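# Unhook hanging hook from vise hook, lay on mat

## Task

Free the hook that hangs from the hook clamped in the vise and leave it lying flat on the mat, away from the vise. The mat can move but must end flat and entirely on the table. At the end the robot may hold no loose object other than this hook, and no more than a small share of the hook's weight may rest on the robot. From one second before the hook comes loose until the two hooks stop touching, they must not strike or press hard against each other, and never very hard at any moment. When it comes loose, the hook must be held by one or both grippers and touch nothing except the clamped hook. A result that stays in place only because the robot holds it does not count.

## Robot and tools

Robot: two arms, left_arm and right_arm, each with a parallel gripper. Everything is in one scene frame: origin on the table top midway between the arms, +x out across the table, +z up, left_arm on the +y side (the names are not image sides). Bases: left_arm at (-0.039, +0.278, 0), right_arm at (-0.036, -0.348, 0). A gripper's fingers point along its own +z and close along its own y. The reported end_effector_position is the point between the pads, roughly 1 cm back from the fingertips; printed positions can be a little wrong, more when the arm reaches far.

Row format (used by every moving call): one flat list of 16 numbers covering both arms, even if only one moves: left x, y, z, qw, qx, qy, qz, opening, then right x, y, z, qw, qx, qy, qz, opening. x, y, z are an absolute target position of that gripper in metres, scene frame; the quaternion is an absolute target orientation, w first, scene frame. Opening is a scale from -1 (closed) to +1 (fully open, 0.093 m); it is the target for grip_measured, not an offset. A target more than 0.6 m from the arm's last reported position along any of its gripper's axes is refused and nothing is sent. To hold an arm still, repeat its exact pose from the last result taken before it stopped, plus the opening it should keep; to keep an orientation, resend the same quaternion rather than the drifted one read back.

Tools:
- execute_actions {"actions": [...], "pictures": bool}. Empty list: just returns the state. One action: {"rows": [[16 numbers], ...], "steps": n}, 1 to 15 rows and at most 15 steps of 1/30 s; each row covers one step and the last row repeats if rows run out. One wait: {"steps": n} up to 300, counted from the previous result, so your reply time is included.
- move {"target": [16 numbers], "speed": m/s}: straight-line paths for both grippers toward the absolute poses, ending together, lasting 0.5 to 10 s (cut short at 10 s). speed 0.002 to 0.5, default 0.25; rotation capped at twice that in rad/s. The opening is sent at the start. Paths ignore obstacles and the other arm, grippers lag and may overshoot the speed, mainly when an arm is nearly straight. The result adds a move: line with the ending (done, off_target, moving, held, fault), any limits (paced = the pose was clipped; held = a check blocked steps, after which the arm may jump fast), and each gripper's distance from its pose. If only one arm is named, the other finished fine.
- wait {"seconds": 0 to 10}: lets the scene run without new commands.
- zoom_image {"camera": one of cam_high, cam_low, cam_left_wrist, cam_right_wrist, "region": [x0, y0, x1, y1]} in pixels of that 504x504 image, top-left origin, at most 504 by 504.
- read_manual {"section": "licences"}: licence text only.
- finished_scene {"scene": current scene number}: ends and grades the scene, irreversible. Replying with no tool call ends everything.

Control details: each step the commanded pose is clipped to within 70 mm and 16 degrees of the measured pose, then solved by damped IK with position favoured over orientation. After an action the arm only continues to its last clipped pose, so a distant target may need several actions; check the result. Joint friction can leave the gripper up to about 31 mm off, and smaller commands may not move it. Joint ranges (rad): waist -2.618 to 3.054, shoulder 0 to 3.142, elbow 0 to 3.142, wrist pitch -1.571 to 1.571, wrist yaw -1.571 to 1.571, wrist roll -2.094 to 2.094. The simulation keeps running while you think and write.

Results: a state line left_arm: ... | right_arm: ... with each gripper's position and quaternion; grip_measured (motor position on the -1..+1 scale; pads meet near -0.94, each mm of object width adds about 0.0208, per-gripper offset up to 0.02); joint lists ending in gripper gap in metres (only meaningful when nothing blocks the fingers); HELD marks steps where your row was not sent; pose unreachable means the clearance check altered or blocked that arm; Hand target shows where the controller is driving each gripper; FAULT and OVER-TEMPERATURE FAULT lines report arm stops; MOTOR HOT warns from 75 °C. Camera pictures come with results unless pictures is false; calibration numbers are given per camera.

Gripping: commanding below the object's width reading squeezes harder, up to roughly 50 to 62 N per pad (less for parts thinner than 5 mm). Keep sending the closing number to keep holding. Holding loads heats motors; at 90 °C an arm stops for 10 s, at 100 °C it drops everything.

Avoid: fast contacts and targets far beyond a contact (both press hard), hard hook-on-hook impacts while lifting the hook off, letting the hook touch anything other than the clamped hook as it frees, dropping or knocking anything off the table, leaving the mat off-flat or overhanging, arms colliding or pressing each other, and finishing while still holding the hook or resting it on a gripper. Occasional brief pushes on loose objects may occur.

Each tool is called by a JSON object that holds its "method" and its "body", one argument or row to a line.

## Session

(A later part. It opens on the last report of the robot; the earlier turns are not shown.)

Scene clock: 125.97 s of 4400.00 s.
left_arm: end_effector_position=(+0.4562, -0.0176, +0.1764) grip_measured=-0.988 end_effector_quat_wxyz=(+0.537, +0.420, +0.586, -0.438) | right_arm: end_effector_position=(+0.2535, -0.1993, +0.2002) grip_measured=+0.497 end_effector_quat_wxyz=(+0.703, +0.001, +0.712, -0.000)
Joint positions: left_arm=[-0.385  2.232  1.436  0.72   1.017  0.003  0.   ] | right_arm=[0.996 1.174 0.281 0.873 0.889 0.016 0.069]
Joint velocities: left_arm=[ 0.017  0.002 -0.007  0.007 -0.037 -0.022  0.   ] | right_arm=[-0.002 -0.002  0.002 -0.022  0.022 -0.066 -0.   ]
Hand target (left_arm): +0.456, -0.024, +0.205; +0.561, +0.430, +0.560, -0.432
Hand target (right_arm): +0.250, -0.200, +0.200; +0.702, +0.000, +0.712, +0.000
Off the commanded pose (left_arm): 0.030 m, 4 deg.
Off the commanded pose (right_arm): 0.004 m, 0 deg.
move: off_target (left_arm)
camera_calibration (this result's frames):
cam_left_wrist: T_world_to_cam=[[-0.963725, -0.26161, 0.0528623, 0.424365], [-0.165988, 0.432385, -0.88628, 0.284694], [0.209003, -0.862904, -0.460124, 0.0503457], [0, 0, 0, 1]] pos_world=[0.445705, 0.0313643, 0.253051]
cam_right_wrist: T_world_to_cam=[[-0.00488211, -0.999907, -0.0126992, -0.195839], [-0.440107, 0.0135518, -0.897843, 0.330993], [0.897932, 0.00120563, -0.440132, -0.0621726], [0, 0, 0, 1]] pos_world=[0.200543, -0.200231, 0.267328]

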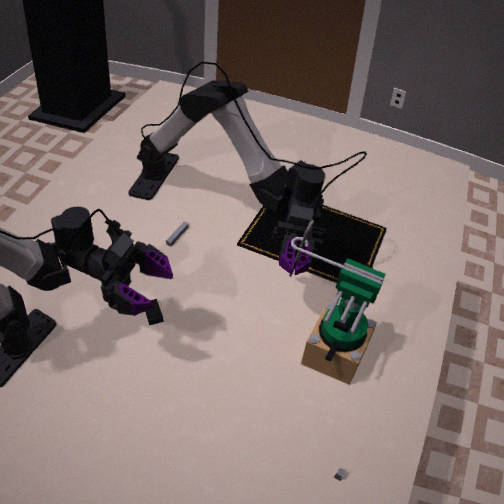

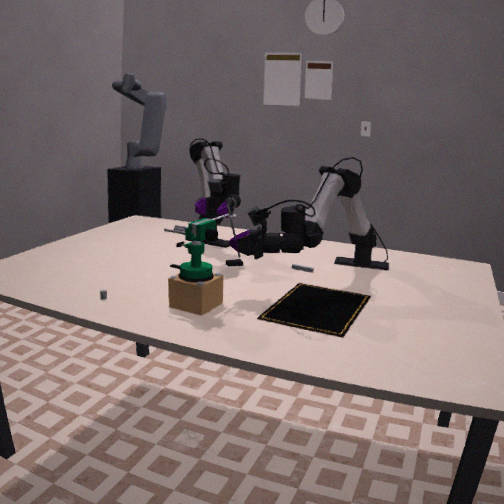

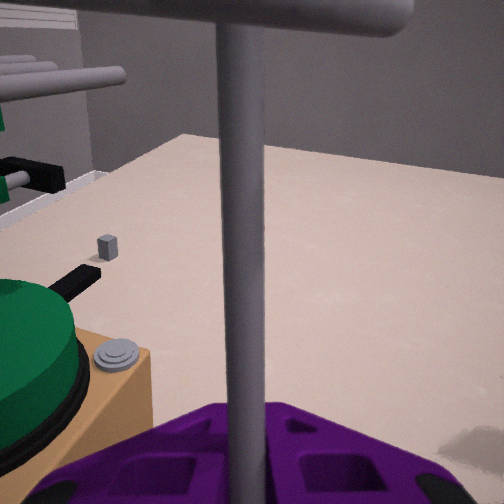

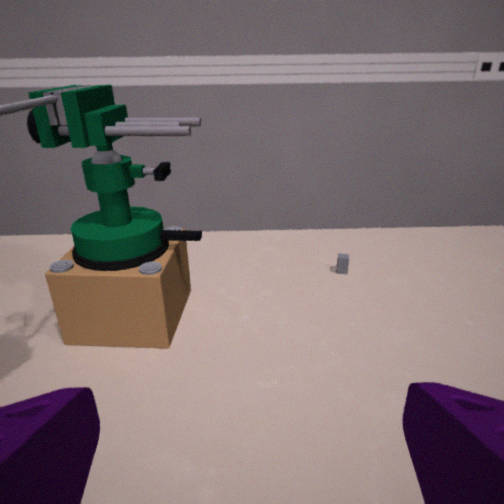

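Now +x.

{"method": "move", "body": {
  "target": [0.51, -0.028, 0.195, 0.561, 0.431, 0.561, -0.431, -1, 0.25, -0.2, 0.2, 0.7, 0, 0.71, 0, 0.5],
  "speed": 0.025
}}

{"method": "zoom_image", "body": {
  "camera": "cam_low",
  "region": [200, 160, 300, 260]
}}

{"method": "zoom_image", "body": {
  "camera": "cam_high",
  "region": [260, 200, 360, 300]
}}

Scene clock: 129.57 s of 4400.00 s.
left_arm: end_effector_position=(+0.5025, -0.0318, +0.1845) grip_measured=-0.988 end_effector_quat_wxyz=(+0.550, +0.430, +0.568, -0.435) | right_arm: end_effector_position=(+0.2535, -0.1993, +0.2002) grip_measured=+0.497 end_effector_quat_wxyz=(+0.703, +0.001, +0.712, -0.000)
Joint positions: left_arm=[-0.384  2.404  1.749  0.622  1.031  0.006  0.   ] | right_arm=[0.996 1.174 0.281 0.873 0.889 0.016 0.069]
Joint velocities: left_arm=[-0.002 -0.007 -0.022  0.037  0.007  0.037  0.   ] | right_arm=[-0.002 -0.022  0.007 -0.066 -0.022  0.007  0.001]
Hand target (left_arm): +0.509, -0.027, +0.196; +0.561, +0.431, +0.560, -0.431
Hand target (right_arm): +0.250, -0.200, +0.200; +0.702, +0.000, +0.712, +0.000
Off the commanded pose (left_arm): 0.013 m, 2 deg.
Off the commanded pose (right_arm): 0.004 m, 0 deg.
move: off_target (left_arm)
camera_calibration (this result's frames):
cam_left_wrist: T_world_to_cam=[[-0.968426, -0.248978, 0.0127024, 0.475044], [-0.120581, 0.423199, -0.897977, 0.284719], [0.2182, -0.871156, -0.439859, 0.0234868], [0, 0, 0, 1]] pos_world=[0.489252, 0.0182431, 0.259968]
cam_right_wrist: T_world_to_cam=[[-0.00488211, -0.999907, -0.0126992, -0.195839], [-0.440107, 0.0135518, -0.897843, 0.330993], [0.897932, 0.00120563, -0.440132, -0.0621726], [0, 0, 0, 1]] pos_world=[0.200543, -0.200231, 0.267328]

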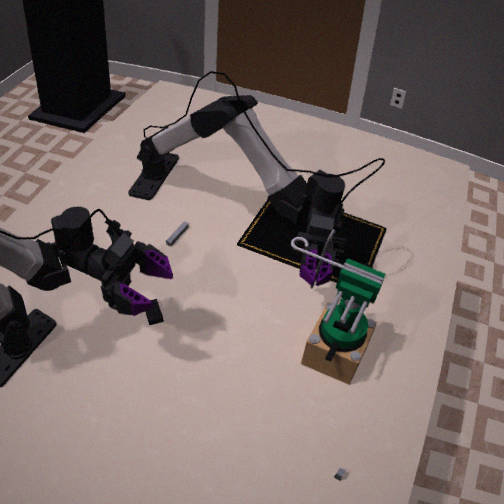

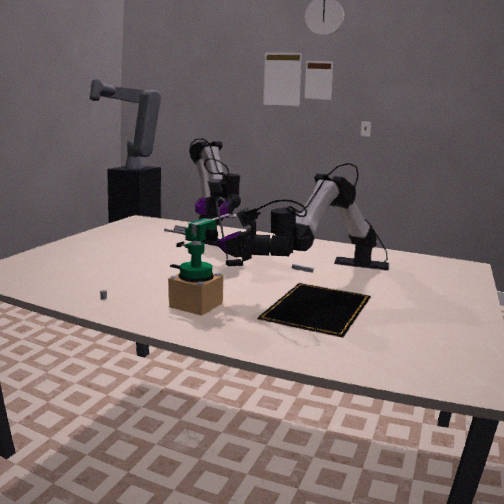

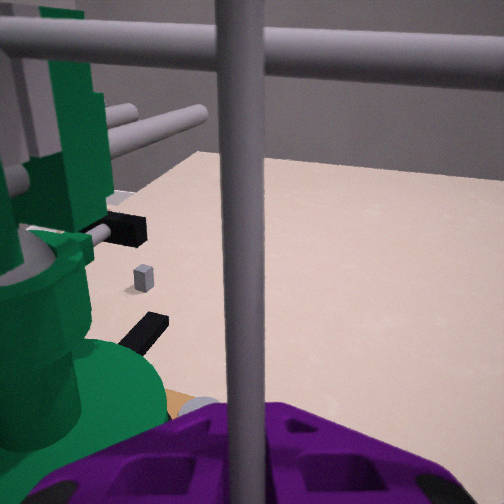

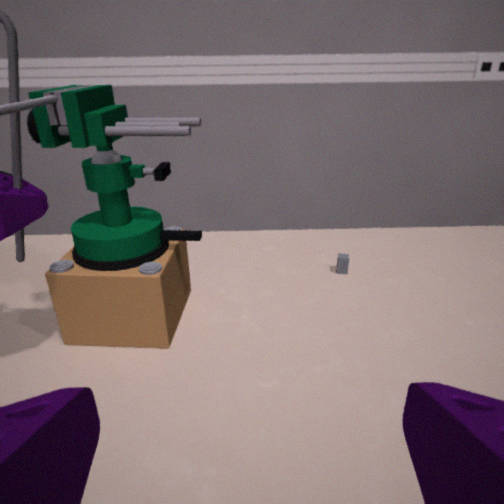

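Region (200, 160, 300, 260) of cam_low's 504x504 image, scaled by 5.040, with more detail than that image has.

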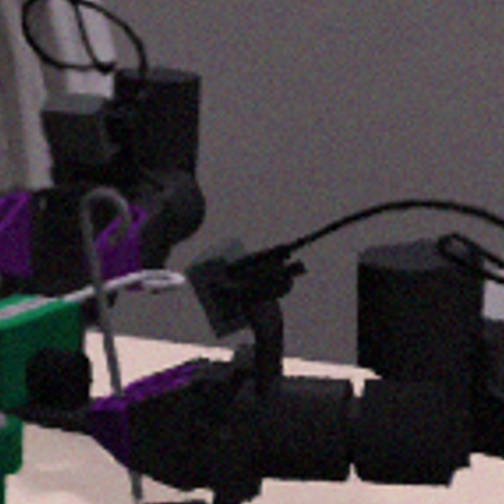

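Region (260, 200, 360, 300) of cam_high's 504x504 image, scaled by 5.040, with more detail than that image has.

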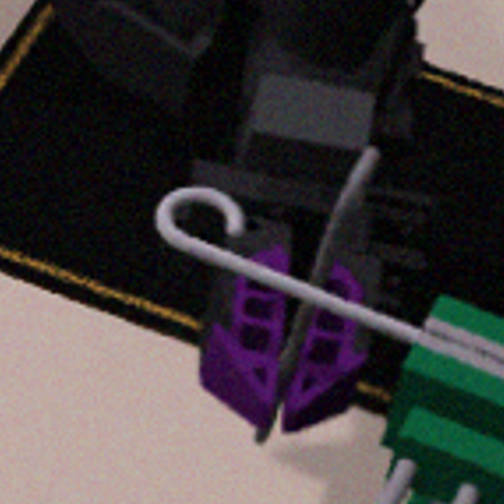

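{"method": "move", "body": {
  "target": [0.49, 0.09, 0.20, 0.561, 0.431, 0.561, -0.431, -1, 0.25, -0.2, 0.2, 0.7, 0, 0.71, 0, 0.5],
  "speed": 0.05
}}

{"method": "move", "body": {
  "target": [0.45, 0.16, 0.10, 0, 0.609, 0.793, 0, -1, 0.25, -0.2, 0.2, 0.7, 0, 0.71, 0, 0.5],
  "speed": 0.1
}}

{"method": "move", "body": {
  "target": [0.45, 0.16, 0.02, 0, 0.609, 0.793, 0, -1, 0.25, -0.2, 0.2, 0.7, 0, 0.71, 0, 0.5],
  "speed": 0.06
}}

Scene clock: 134.13 s of 4400.00 s.
left_arm: end_effector_position=(+0.4933, +0.0855, +0.1872) grip_measured=-0.988 end_effector_quat_wxyz=(+0.548, +0.423, +0.574, -0.438) | right_arm: end_effector_position=(+0.2535, -0.1993, +0.2002) grip_measured=+0.497 end_effector_quat_wxyz=(+0.703, +0.001, +0.712, -0.000)
Joint positions: left_arm=[-0.159  2.286  1.554  0.678  1.248  0.01   0.   ] | right_arm=[0.996 1.174 0.281 0.873 0.889 0.016 0.069]
Joint velocities: left_arm=[ 0.002  0.002 -0.007 -0.037  0.007 -0.022  0.   ] | right_arm=[ 0.002 -0.022 -0.002  0.037  0.051 -0.051 -0.   ]
Hand target (left_arm): +0.489, +0.090, +0.198; +0.559, +0.432, +0.562, -0.429
Hand target (right_arm): +0.250, -0.200, +0.200; +0.702, +0.000, +0.712, +0.000
Off the commanded pose (left_arm): 0.014 m, 3 deg.
Off the commanded pose (right_arm): 0.004 m, 0 deg.
move: off_target (left_arm)
camera_calibration (this result's frames):
cam_left_wrist: T_world_to_cam=[[-0.96578, -0.257473, 0.0312629, 0.491238], [-0.140549, 0.418236, -0.897399, 0.24659], [0.21798, -0.871083, -0.440112, 0.129073], [0, 0, 0, 1]] pos_world=[0.48095, 0.135781, 0.262738]
cam_right_wrist: T_world_to_cam=[[-0.00488211, -0.999907, -0.0126992, -0.195839], [-0.440107, 0.0135518, -0.897843, 0.330993], [0.897932, 0.00120563, -0.440132, -0.0621726], [0, 0, 0, 1]] pos_world=[0.200543, -0.200231, 0.267328]

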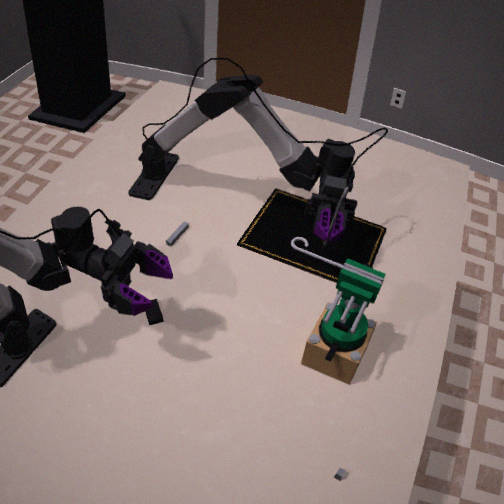

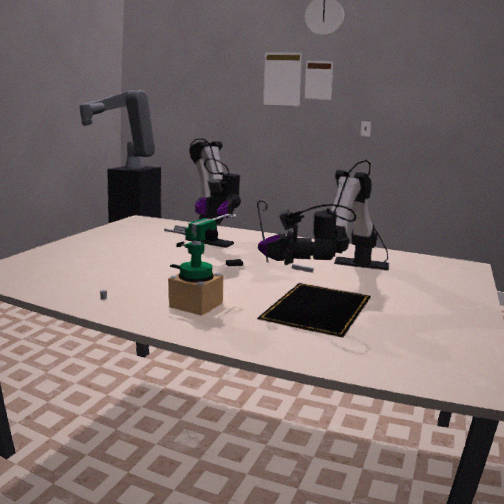

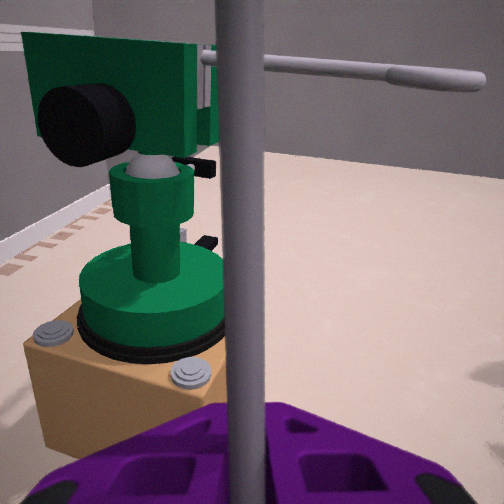

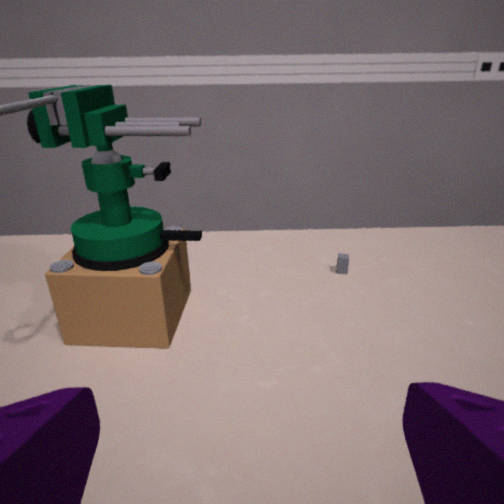

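Scene clock: 142.30 s of 4400.00 s.
left_arm: end_effector_position=(+0.4512, +0.1650, +0.0982) grip_measured=-0.988 end_effector_quat_wxyz=(+0.041, +0.614, +0.788, +0.022) | right_arm: end_effector_position=(+0.2535, -0.1993, +0.2002) grip_measured=+0.497 end_effector_quat_wxyz=(+0.703, +0.001, +0.712, -0.000)
Joint positions: left_arm=[-0.327  2.572  2.669 -1.575 -0.006  1.095  0.   ] | right_arm=[0.996 1.174 0.281 0.873 0.889 0.016 0.069]
Joint velocities: left_arm=[ 0.002 -0.002 -0.007 -0.037 -0.037 -0.022  0.   ] | right_arm=[-0.022 -0.002 -0.022 -0.007  0.081  0.022 -0.001]
Hand target (left_arm): +0.447, +0.161, +0.099; +0.036, +0.614, +0.788, +0.022
Hand target (right_arm): +0.250, -0.200, +0.200; +0.702, +0.000, +0.712, +0.000
Off the commanded pose (left_arm): 0.005 m, 5 deg.
Off the commanded pose (right_arm): 0.004 m, 0 deg.
joint sent to its limit (left arm) — the command would take joint 4 (wrist pitch) past its lower limit, so that joint was sent only as far as its limit.
move: off_target (left_arm)
camera_calibration (this result's frames):
cam_left_wrist: T_world_to_cam=[[-0.968015, -0.236445, -0.083912, 0.482616], [-0.250245, 0.885875, 0.390644, -0.0265767], [-0.0180303, 0.399148, -0.916709, 0.112021], [0, 0, 0, 1]] pos_world=[0.462549, 0.0929429, 0.15357]
cam_right_wrist: T_world_to_cam=[[-0.00488211, -0.999907, -0.0126992, -0.195839], [-0.440107, 0.0135518, -0.897843, 0.330993], [0.897932, 0.00120563, -0.440132, -0.0621726], [0, 0, 0, 1]] pos_world=[0.200543, -0.200231, 0.267328]

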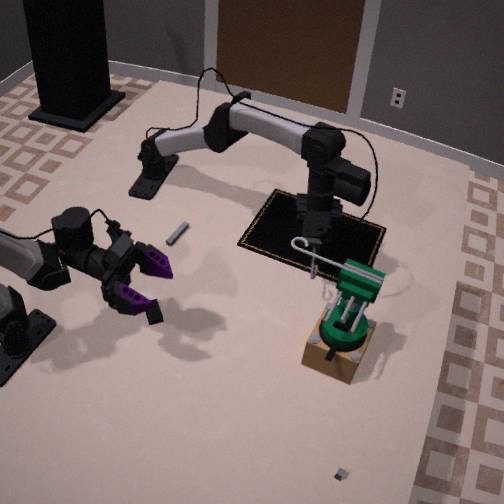

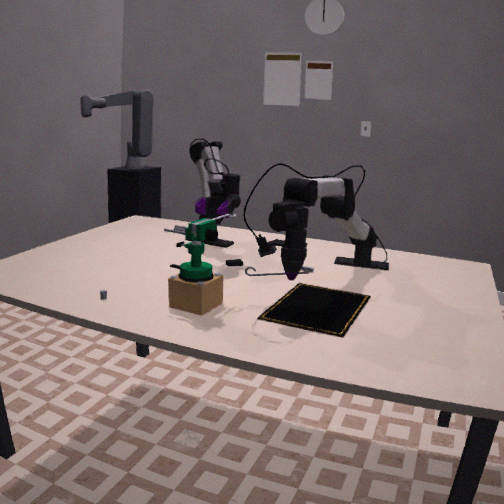

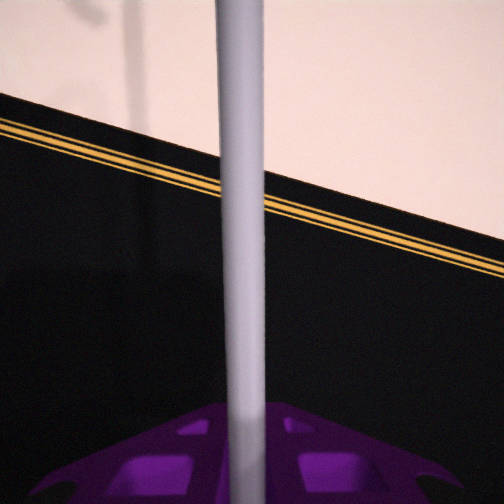

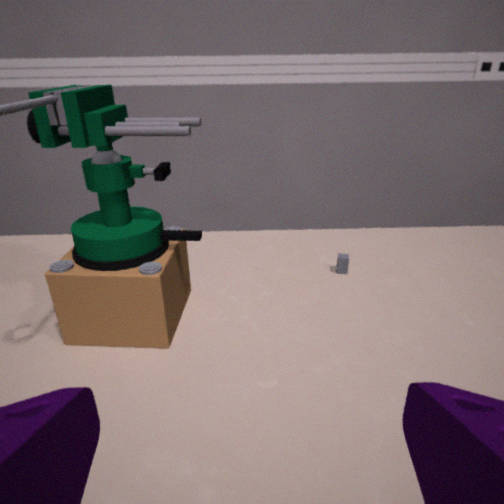

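Scene clock: 143.87 s of 4400.00 s.
left_arm: end_effector_position=(+0.4535, +0.1644, +0.0280) grip_measured=-0.988 end_effector_quat_wxyz=(+0.002, +0.610, +0.792, +0.005) | right_arm: end_effector_position=(+0.2535, -0.1993, +0.2002) grip_measured=+0.497 end_effector_quat_wxyz=(+0.703, +0.001, +0.712, -0.000)
Joint positions: left_arm=[-0.327  2.653  2.544 -1.454 -0.006  1.084  0.   ] | right_arm=[0.996 1.174 0.281 0.873 0.889 0.016 0.069]
Joint velocities: left_arm=[-0.022 -0.022  0.017 -0.007  0.007 -0.037  0.   ] | right_arm=[-0.002  0.017 -0.007 -0.022 -0.051 -0.007 -0.001]
Hand target (left_arm): +0.452, +0.160, +0.020; -0.000, +0.610, +0.793, -0.000
Hand target (right_arm): +0.250, -0.200, +0.200; +0.702, +0.000, +0.712, +0.000
Off the commanded pose (left_arm): 0.010 m, 1 deg.
Off the commanded pose (right_arm): 0.004 m, 0 deg.
move: done
camera_calibration (this result's frames):
cam_left_wrist: T_world_to_cam=[[-0.969161, -0.246294, -0.00808105, 0.478846], [-0.226072, 0.87558, 0.426909, -0.00839378], [-0.0980695, 0.415571, -0.904259, 0.0811872], [0, 0, 0, 1]] pos_world=[0.470143, 0.0915473, 0.0808671]
cam_right_wrist: T_world_to_cam=[[-0.00488211, -0.999907, -0.0126992, -0.195839], [-0.440107, 0.0135518, -0.897843, 0.330993], [0.897932, 0.00120563, -0.440132, -0.0621726], [0, 0, 0, 1]] pos_world=[0.200543, -0.200231, 0.267328]

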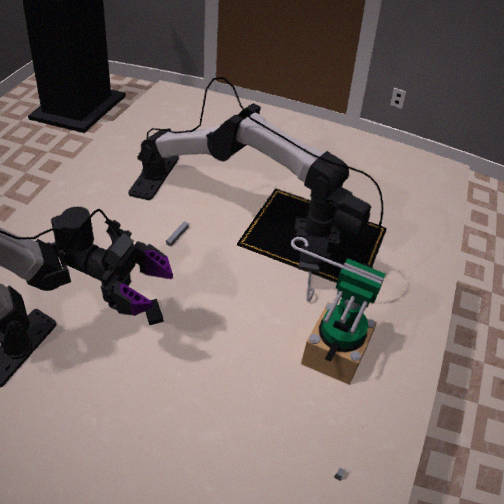

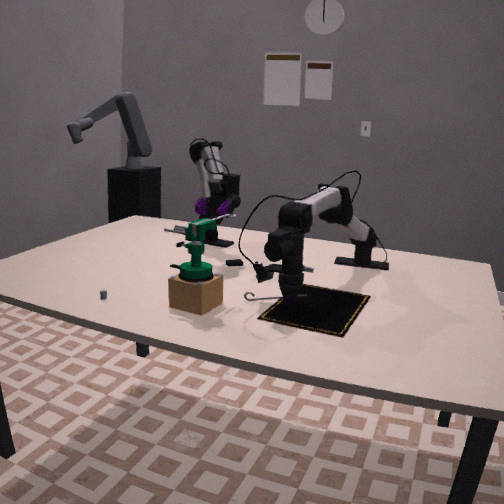

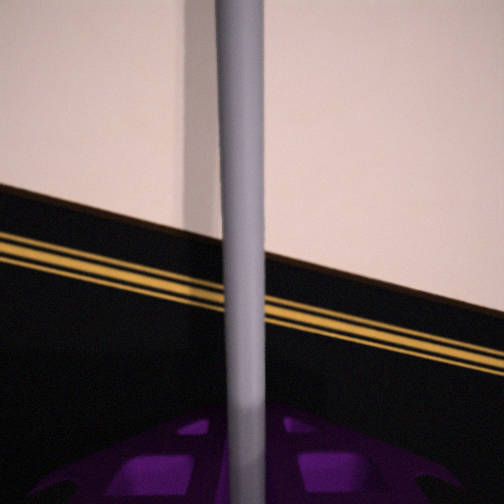

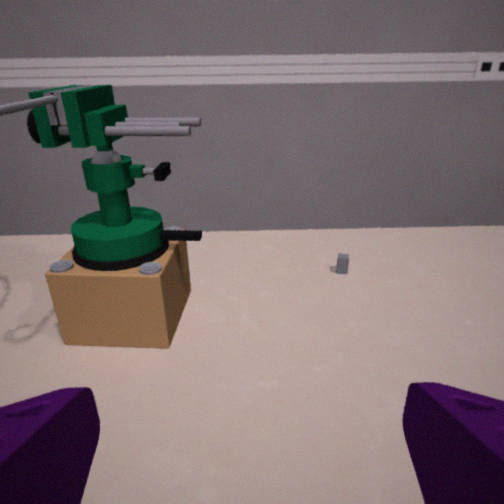

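{"method": "move", "body": {
  "target": [0.42, 0.15, 0.06, 0, 0, 1, 0, -1, 0.25, -0.2, 0.2, 0.7, 0, 0.71, 0, 0.5],
  "speed": 0.1
}}

{"method": "move", "body": {
  "target": [0.42, 0.15, 0.015, 0, 0, 1, 0, -1, 0.25, -0.2, 0.2, 0.7, 0, 0.71, 0, 0.5],
  "speed": 0.05
}}

Scene clock: 152.70 s of 4400.00 s.
left_arm: end_effector_position=(+0.4205, +0.1565, +0.0516) grip_measured=-0.988 end_effector_quat_wxyz=(-0.012, +0.000, +1.000, +0.005) | right_arm: end_effector_position=(+0.2535, -0.1993, +0.2002) grip_measured=+0.497 end_effector_quat_wxyz=(+0.703, +0.001, +0.712, -0.000)
Joint positions: left_arm=[-0.358  2.489  2.329 -1.436 -0.004 -0.26   0.   ] | right_arm=[0.996 1.174 0.281 0.873 0.889 0.016 0.069]
Joint velocities: left_arm=[-0.012 -0.007 -0.012  0.037 -0.007  0.007  0.   ] | right_arm=[-0.012 -0.002 -0.007 -0.051 -0.007 -0.081 -0.   ]
Hand target (left_arm): +0.420, +0.150, +0.059; -0.000, +0.000, +1.000, -0.000
Hand target (right_arm): +0.250, -0.200, +0.200; +0.702, +0.000, +0.712, +0.000
Off the commanded pose (left_arm): 0.011 m, 1 deg.
Off the commanded pose (right_arm): 0.004 m, 0 deg.
move: off_target (left_arm)
camera_calibration (this result's frames):
cam_left_wrist: T_world_to_cam=[[-0.00943315, -0.999917, -0.00876577, 0.159571], [-0.894813, 0.00452808, 0.446418, 0.397552], [-0.446342, 0.0120549, -0.894781, 0.311664], [0, 0, 0, 1]] pos_world=[0.496348, 0.154, 0.102795]
cam_right_wrist: T_world_to_cam=[[-0.00488211, -0.999907, -0.0126992, -0.195839], [-0.440107, 0.0135518, -0.897843, 0.330993], [0.897932, 0.00120563, -0.440132, -0.0621726], [0, 0, 0, 1]] pos_world=[0.200543, -0.200231, 0.267328]

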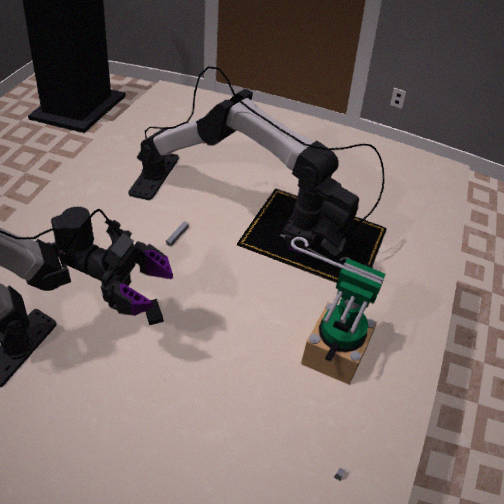

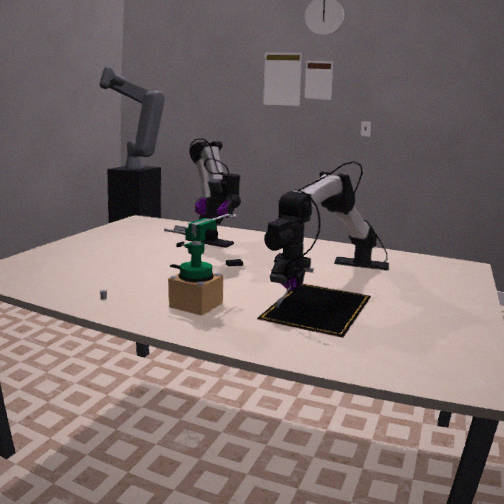

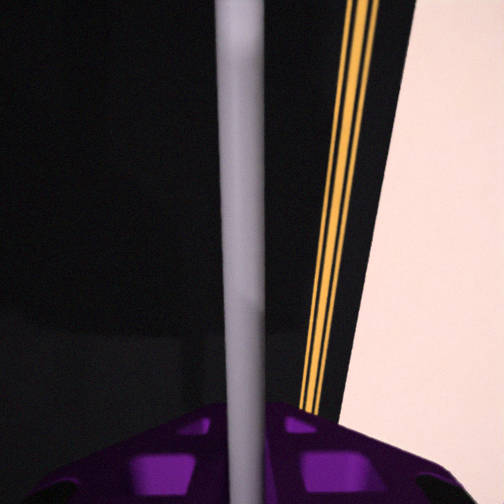

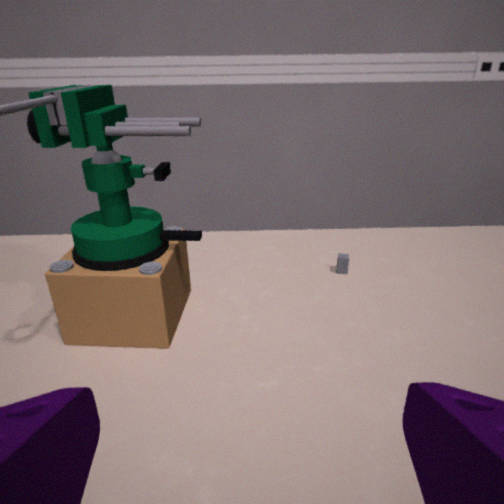

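Scene clock: 153.73 s of 4400.00 s.
left_arm: end_effector_position=(+0.4263, +0.1550, +0.0265) grip_measured=-0.988 end_effector_quat_wxyz=(+0.008, -0.002, +1.000, +0.000) | right_arm: end_effector_position=(+0.2535, -0.1993, +0.2002) grip_measured=+0.497 end_effector_quat_wxyz=(+0.703, +0.001, +0.712, -0.000)
Joint positions: left_arm=[-0.358  2.461  2.179 -1.273 -0.004 -0.264  0.   ] | right_arm=[0.996 1.174 0.281 0.873 0.889 0.016 0.069]
Joint velocities: left_arm=[-0.012  0.022  0.002 -0.022 -0.022 -0.066  0.   ] | right_arm=[ 0.012 -0.002 -0.007 -0.007  0.051  0.022 -0.001]
Hand target (left_arm): +0.421, +0.150, +0.015; -0.001, -0.000, +1.000, +0.000
Hand target (right_arm): +0.250, -0.200, +0.200; +0.702, +0.000, +0.712, +0.000
Off the commanded pose (left_arm): 0.014 m, 1 deg.
Off the commanded pose (right_arm): 0.004 m, 0 deg.
move: off_target (left_arm)
camera_calibration (this result's frames):
cam_left_wrist: T_world_to_cam=[[-0.00547346, -0.999984, 0.00151734, 0.155908], [-0.9119, 0.00561402, 0.410374, 0.422015], [-0.410376, 0.000862499, -0.911916, 0.278733], [0, 0, 0, 1]] pos_world=[0.500074, 0.153296, 0.0807606]
cam_right_wrist: T_world_to_cam=[[-0.00488211, -0.999907, -0.0126992, -0.195839], [-0.440107, 0.0135518, -0.897843, 0.330993], [0.897932, 0.00120563, -0.440132, -0.0621726], [0, 0, 0, 1]] pos_world=[0.200543, -0.200231, 0.267328]

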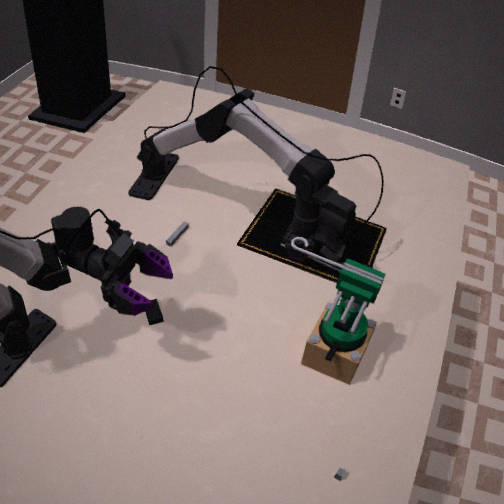

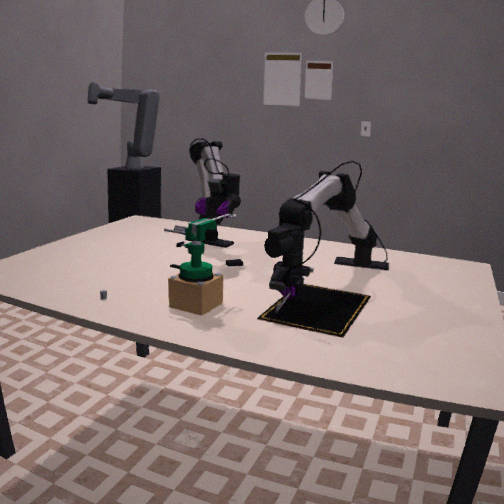

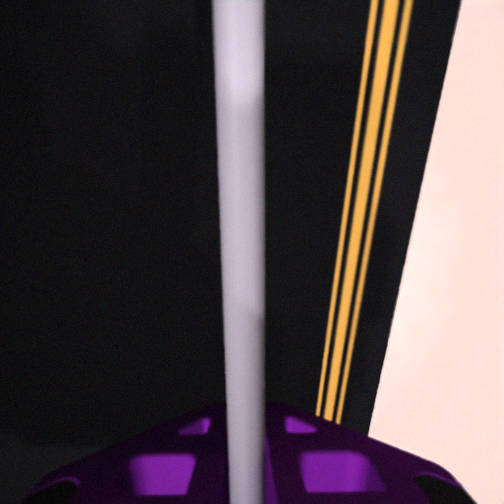

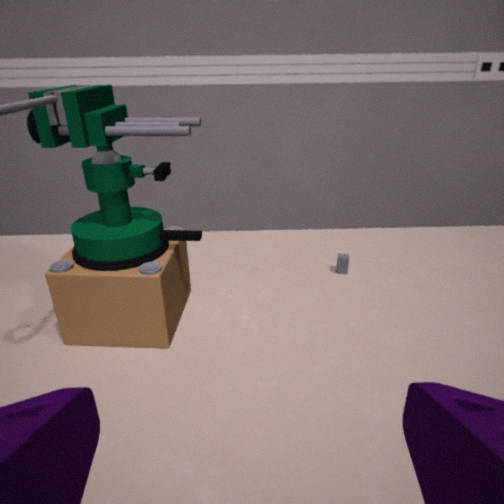

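Too near the edge; shift +y 6 cm.

{"method": "move", "body": {
  "target": [0.42, 0.215, 0.03, 0, 0, 1, 0, -1, 0.25, -0.2, 0.2, 0.7, 0, 0.71, 0, 0.5],
  "speed": 0.06
}}

{"method": "move", "body": {
  "target": [0.42, 0.215, 0.005, 0, 0, 1, 0, -1, 0.25, -0.2, 0.2, 0.7, 0, 0.71, 0, 0.5],
  "speed": 0.04
}}

{"method": "move", "body": {
  "target": [0.42, 0.215, 0.015, 0, 0, 1, 0, -1, 0.3, 0.25, -0.2, 0.2, 0.7, 0, 0.71, 0, 0.5]
}}

{"method": "move", "body": {
  "target": [0.3, 0.25, 0.15, 0, 0, 1, 0, 0.3, 0.25, -0.2, 0.2, 0.7, 0, 0.71, 0, 0.5]
}}

Scene clock: 156.37 s of 4400.00 s.
left_arm: end_effector_position=(+0.4234, +0.2097, +0.0284) grip_measured=-0.988 end_effector_quat_wxyz=(+0.002, +0.000, +1.000, +0.000) | right_arm: end_effector_position=(+0.2535, -0.1993, +0.2002) grip_measured=+0.497 end_effector_quat_wxyz=(+0.703, +0.001, +0.712, -0.000)
Joint positions: left_arm=[-0.245  2.401  2.077 -1.243 -0.001 -0.146  0.   ] | right_arm=[0.996 1.174 0.281 0.873 0.889 0.016 0.069]
Joint velocities: left_arm=[-0.007  0.017 -0.002 -0.007 -0.037 -0.022  0.   ] | right_arm=[ 0.007  0.007 -0.007 -0.037 -0.037 -0.139 -0.001]
Hand target (left_arm): +0.419, +0.215, +0.030; -0.001, +0.000, +1.000, +0.001
Hand target (right_arm): +0.250, -0.200, +0.200; +0.702, +0.000, +0.712, +0.000
Off the commanded pose (left_arm): 0.007 m, 0 deg.
Off the commanded pose (right_arm): 0.004 m, 0 deg.
move: done
camera_calibration (this result's frames):
cam_left_wrist: T_world_to_cam=[[-0.0100615, -0.999949, 0.00107878, 0.212544], [-0.906913, 0.00957982, 0.421208, 0.415067], [-0.421197, 0.00325964, -0.906963, 0.283108], [0, 0, 0, 1]] pos_world=[0.497812, 0.207634, 0.0817093]
cam_right_wrist: T_world_to_cam=[[-0.00488211, -0.999907, -0.0126992, -0.195839], [-0.440107, 0.0135518, -0.897843, 0.330993], [0.897932, 0.00120563, -0.440132, -0.0621726], [0, 0, 0, 1]] pos_world=[0.200543, -0.200231, 0.267328]

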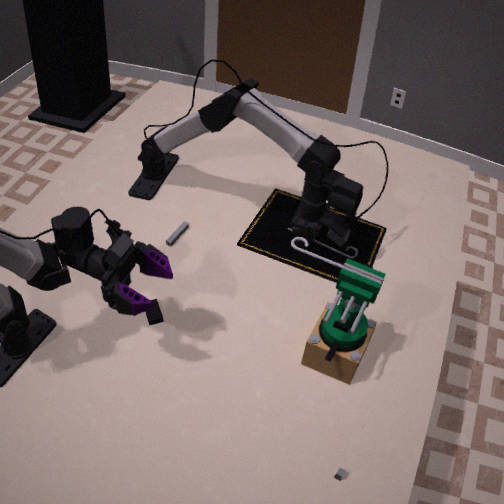

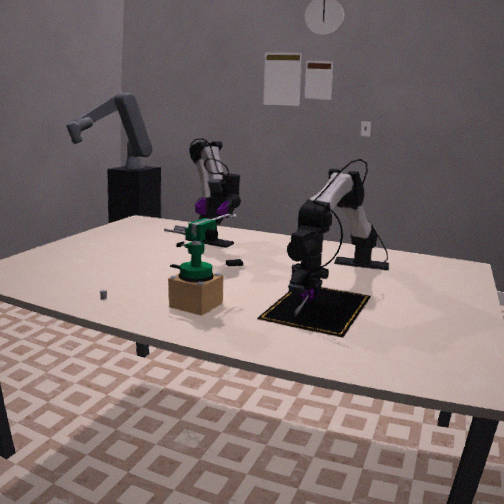

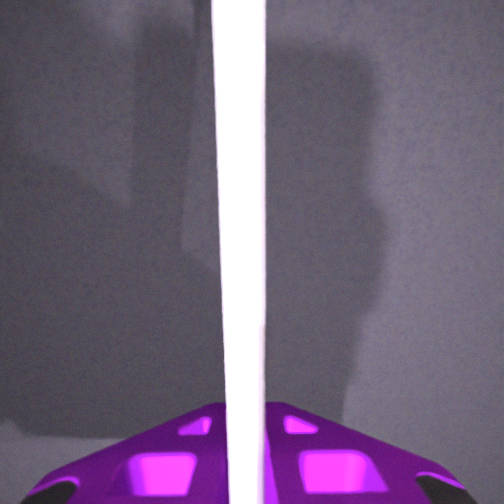

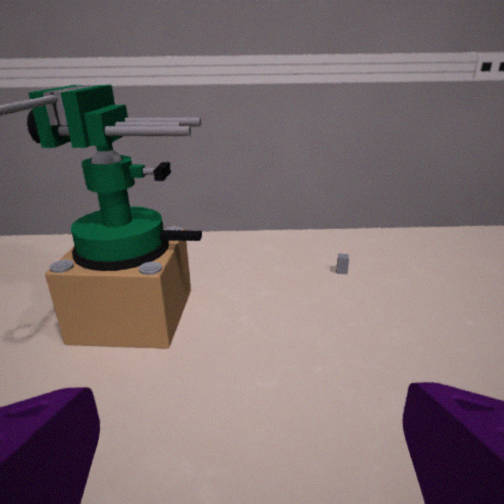

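Scene clock: 157.20 s of 4400.00 s.
left_arm: end_effector_position=(+0.4256, +0.2094, +0.0257) grip_measured=-0.988 end_effector_quat_wxyz=(+0.015, +0.001, +1.000, -0.002) | right_arm: end_effector_position=(+0.2535, -0.1993, +0.2002) grip_measured=+0.497 end_effector_quat_wxyz=(+0.703, +0.001, +0.712, -0.000)
Joint positions: left_arm=[-0.245  2.381  2.031 -1.191 -0.001 -0.146  0.   ] | right_arm=[0.996 1.174 0.281 0.873 0.889 0.016 0.069]
Joint velocities: left_arm=[ 0.007 -0.017 -0.002 -0.022  0.037 -0.007  0.   ] | right_arm=[-0.027  0.007 -0.002 -0.007  0.007  0.007  0.001]
Hand target (left_arm): +0.420, +0.215, +0.005; -0.001, +0.000, +1.000, +0.000
Hand target (right_arm): +0.250, -0.200, +0.200; +0.702, +0.000, +0.712, +0.000
Off the commanded pose (left_arm): 0.022 m, 2 deg.
Off the commanded pose (right_arm): 0.004 m, 0 deg.
move: off_target (left_arm)
camera_calibration (this result's frames):
cam_left_wrist: T_world_to_cam=[[-0.0105177, -0.999934, 0.00466284, 0.212349], [-0.917568, 0.0115045, 0.397414, 0.422882], [-0.397441, -0.0000985922, -0.917628, 0.272459], [0, 0, 0, 1]] pos_world=[0.498543, 0.207497, 0.0809665]
cam_right_wrist: T_world_to_cam=[[-0.00488211, -0.999907, -0.0126992, -0.195839], [-0.440107, 0.0135518, -0.897843, 0.330993], [0.897932, 0.00120563, -0.440132, -0.0621726], [0, 0, 0, 1]] pos_world=[0.200543, -0.200231, 0.267328]

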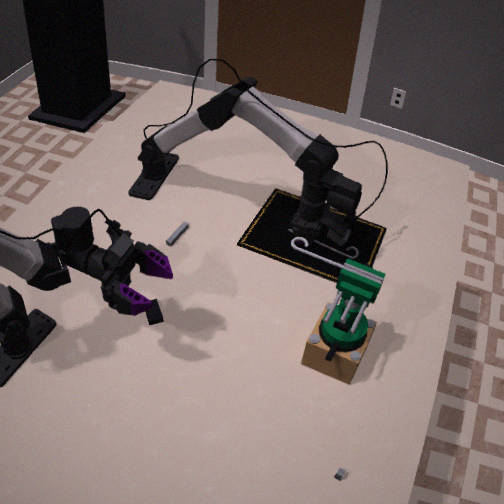

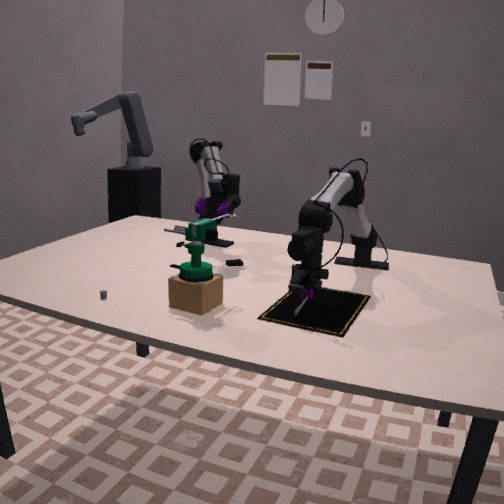

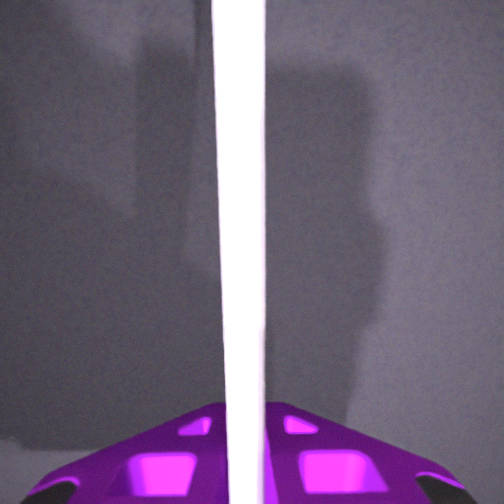

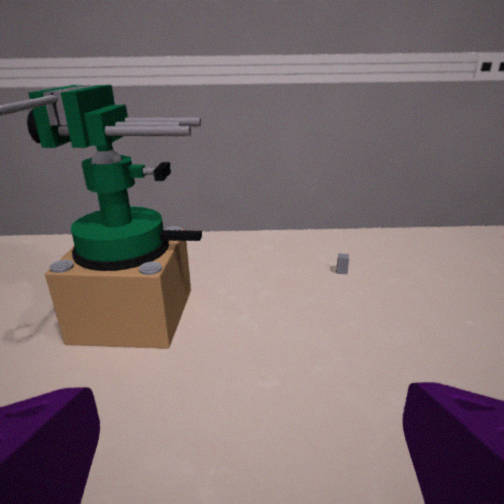

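Scene clock: 158.57 s of 4400.00 s.
left_arm: end_effector_position=(+0.3033, +0.2439, +0.1509) grip_measured=+0.298 end_effector_quat_wxyz=(+0.009, +0.001, +1.000, -0.002) | right_arm: end_effector_position=(+0.2535, -0.1993, +0.2002) grip_measured=+0.497 end_effector_quat_wxyz=(+0.703, +0.001, +0.712, -0.000)
Joint positions: left_arm=[-0.196  1.832  1.69  -1.41   0.003 -0.097  0.06 ] | right_arm=[0.996 1.174 0.281 0.873 0.889 0.016 0.069]
Joint velocities: left_arm=[ 0.002  0.002 -0.002 -0.007 -0.11  -0.022  0.   ] | right_arm=[-0.007  0.002  0.002 -0.051  0.037  0.051 -0.   ]
Hand target (left_arm): +0.297, +0.249, +0.148; -0.000, -0.000, +1.000, +0.001
Hand target (right_arm): +0.250, -0.200, +0.200; +0.702, +0.000, +0.712, +0.000
Off the commanded pose (left_arm): 0.007 m, 1 deg.
Off the commanded pose (right_arm): 0.004 m, 0 deg.
move: done
camera_calibration (this result's frames):
cam_left_wrist: T_world_to_cam=[[-0.010543, -0.999924, 0.00634558, 0.24473], [-0.91286, 0.0122148, 0.40809, 0.257278], [-0.408137, -0.00149013, -0.91292, 0.341655], [0, 0, 0, 1]] pos_world=[0.376881, 0.242078, 0.205358]
cam_right_wrist: T_world_to_cam=[[-0.00488211, -0.999907, -0.0126992, -0.195839], [-0.440107, 0.0135518, -0.897843, 0.330993], [0.897932, 0.00120563, -0.440132, -0.0621726], [0, 0, 0, 1]] pos_world=[0.200543, -0.200231, 0.267328]

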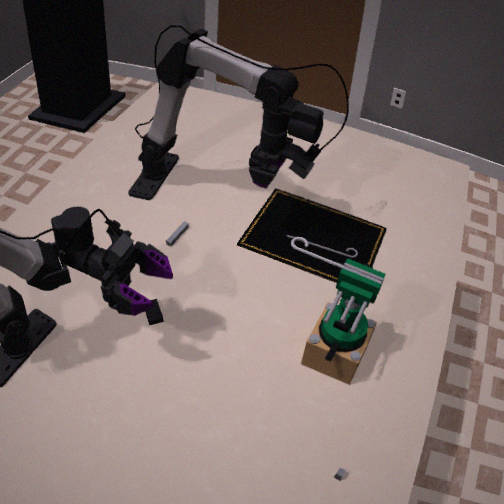

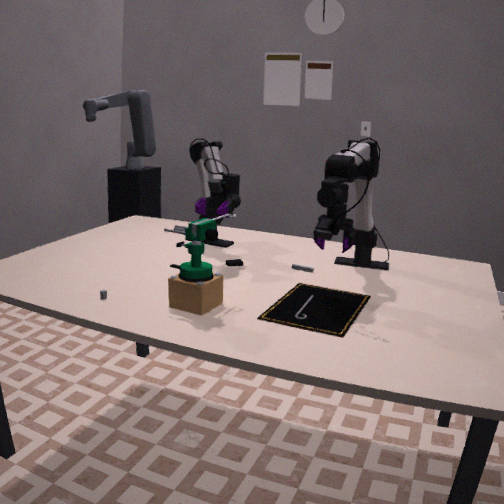

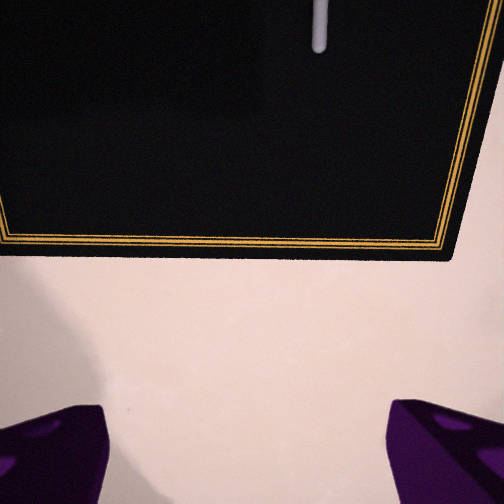

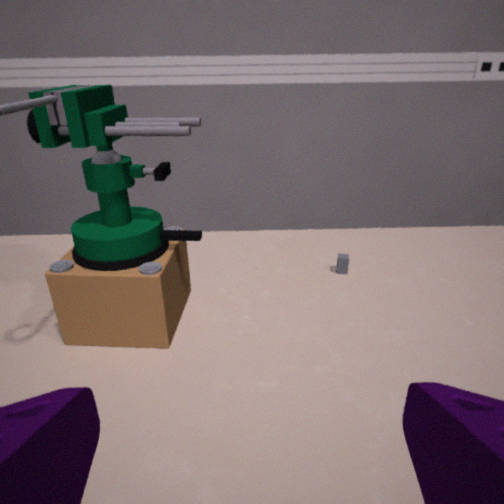

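Flat on the mat.

{"method": "finished_scene", "body": {
  "scene": 1
}}

The scene is finished: the task was done.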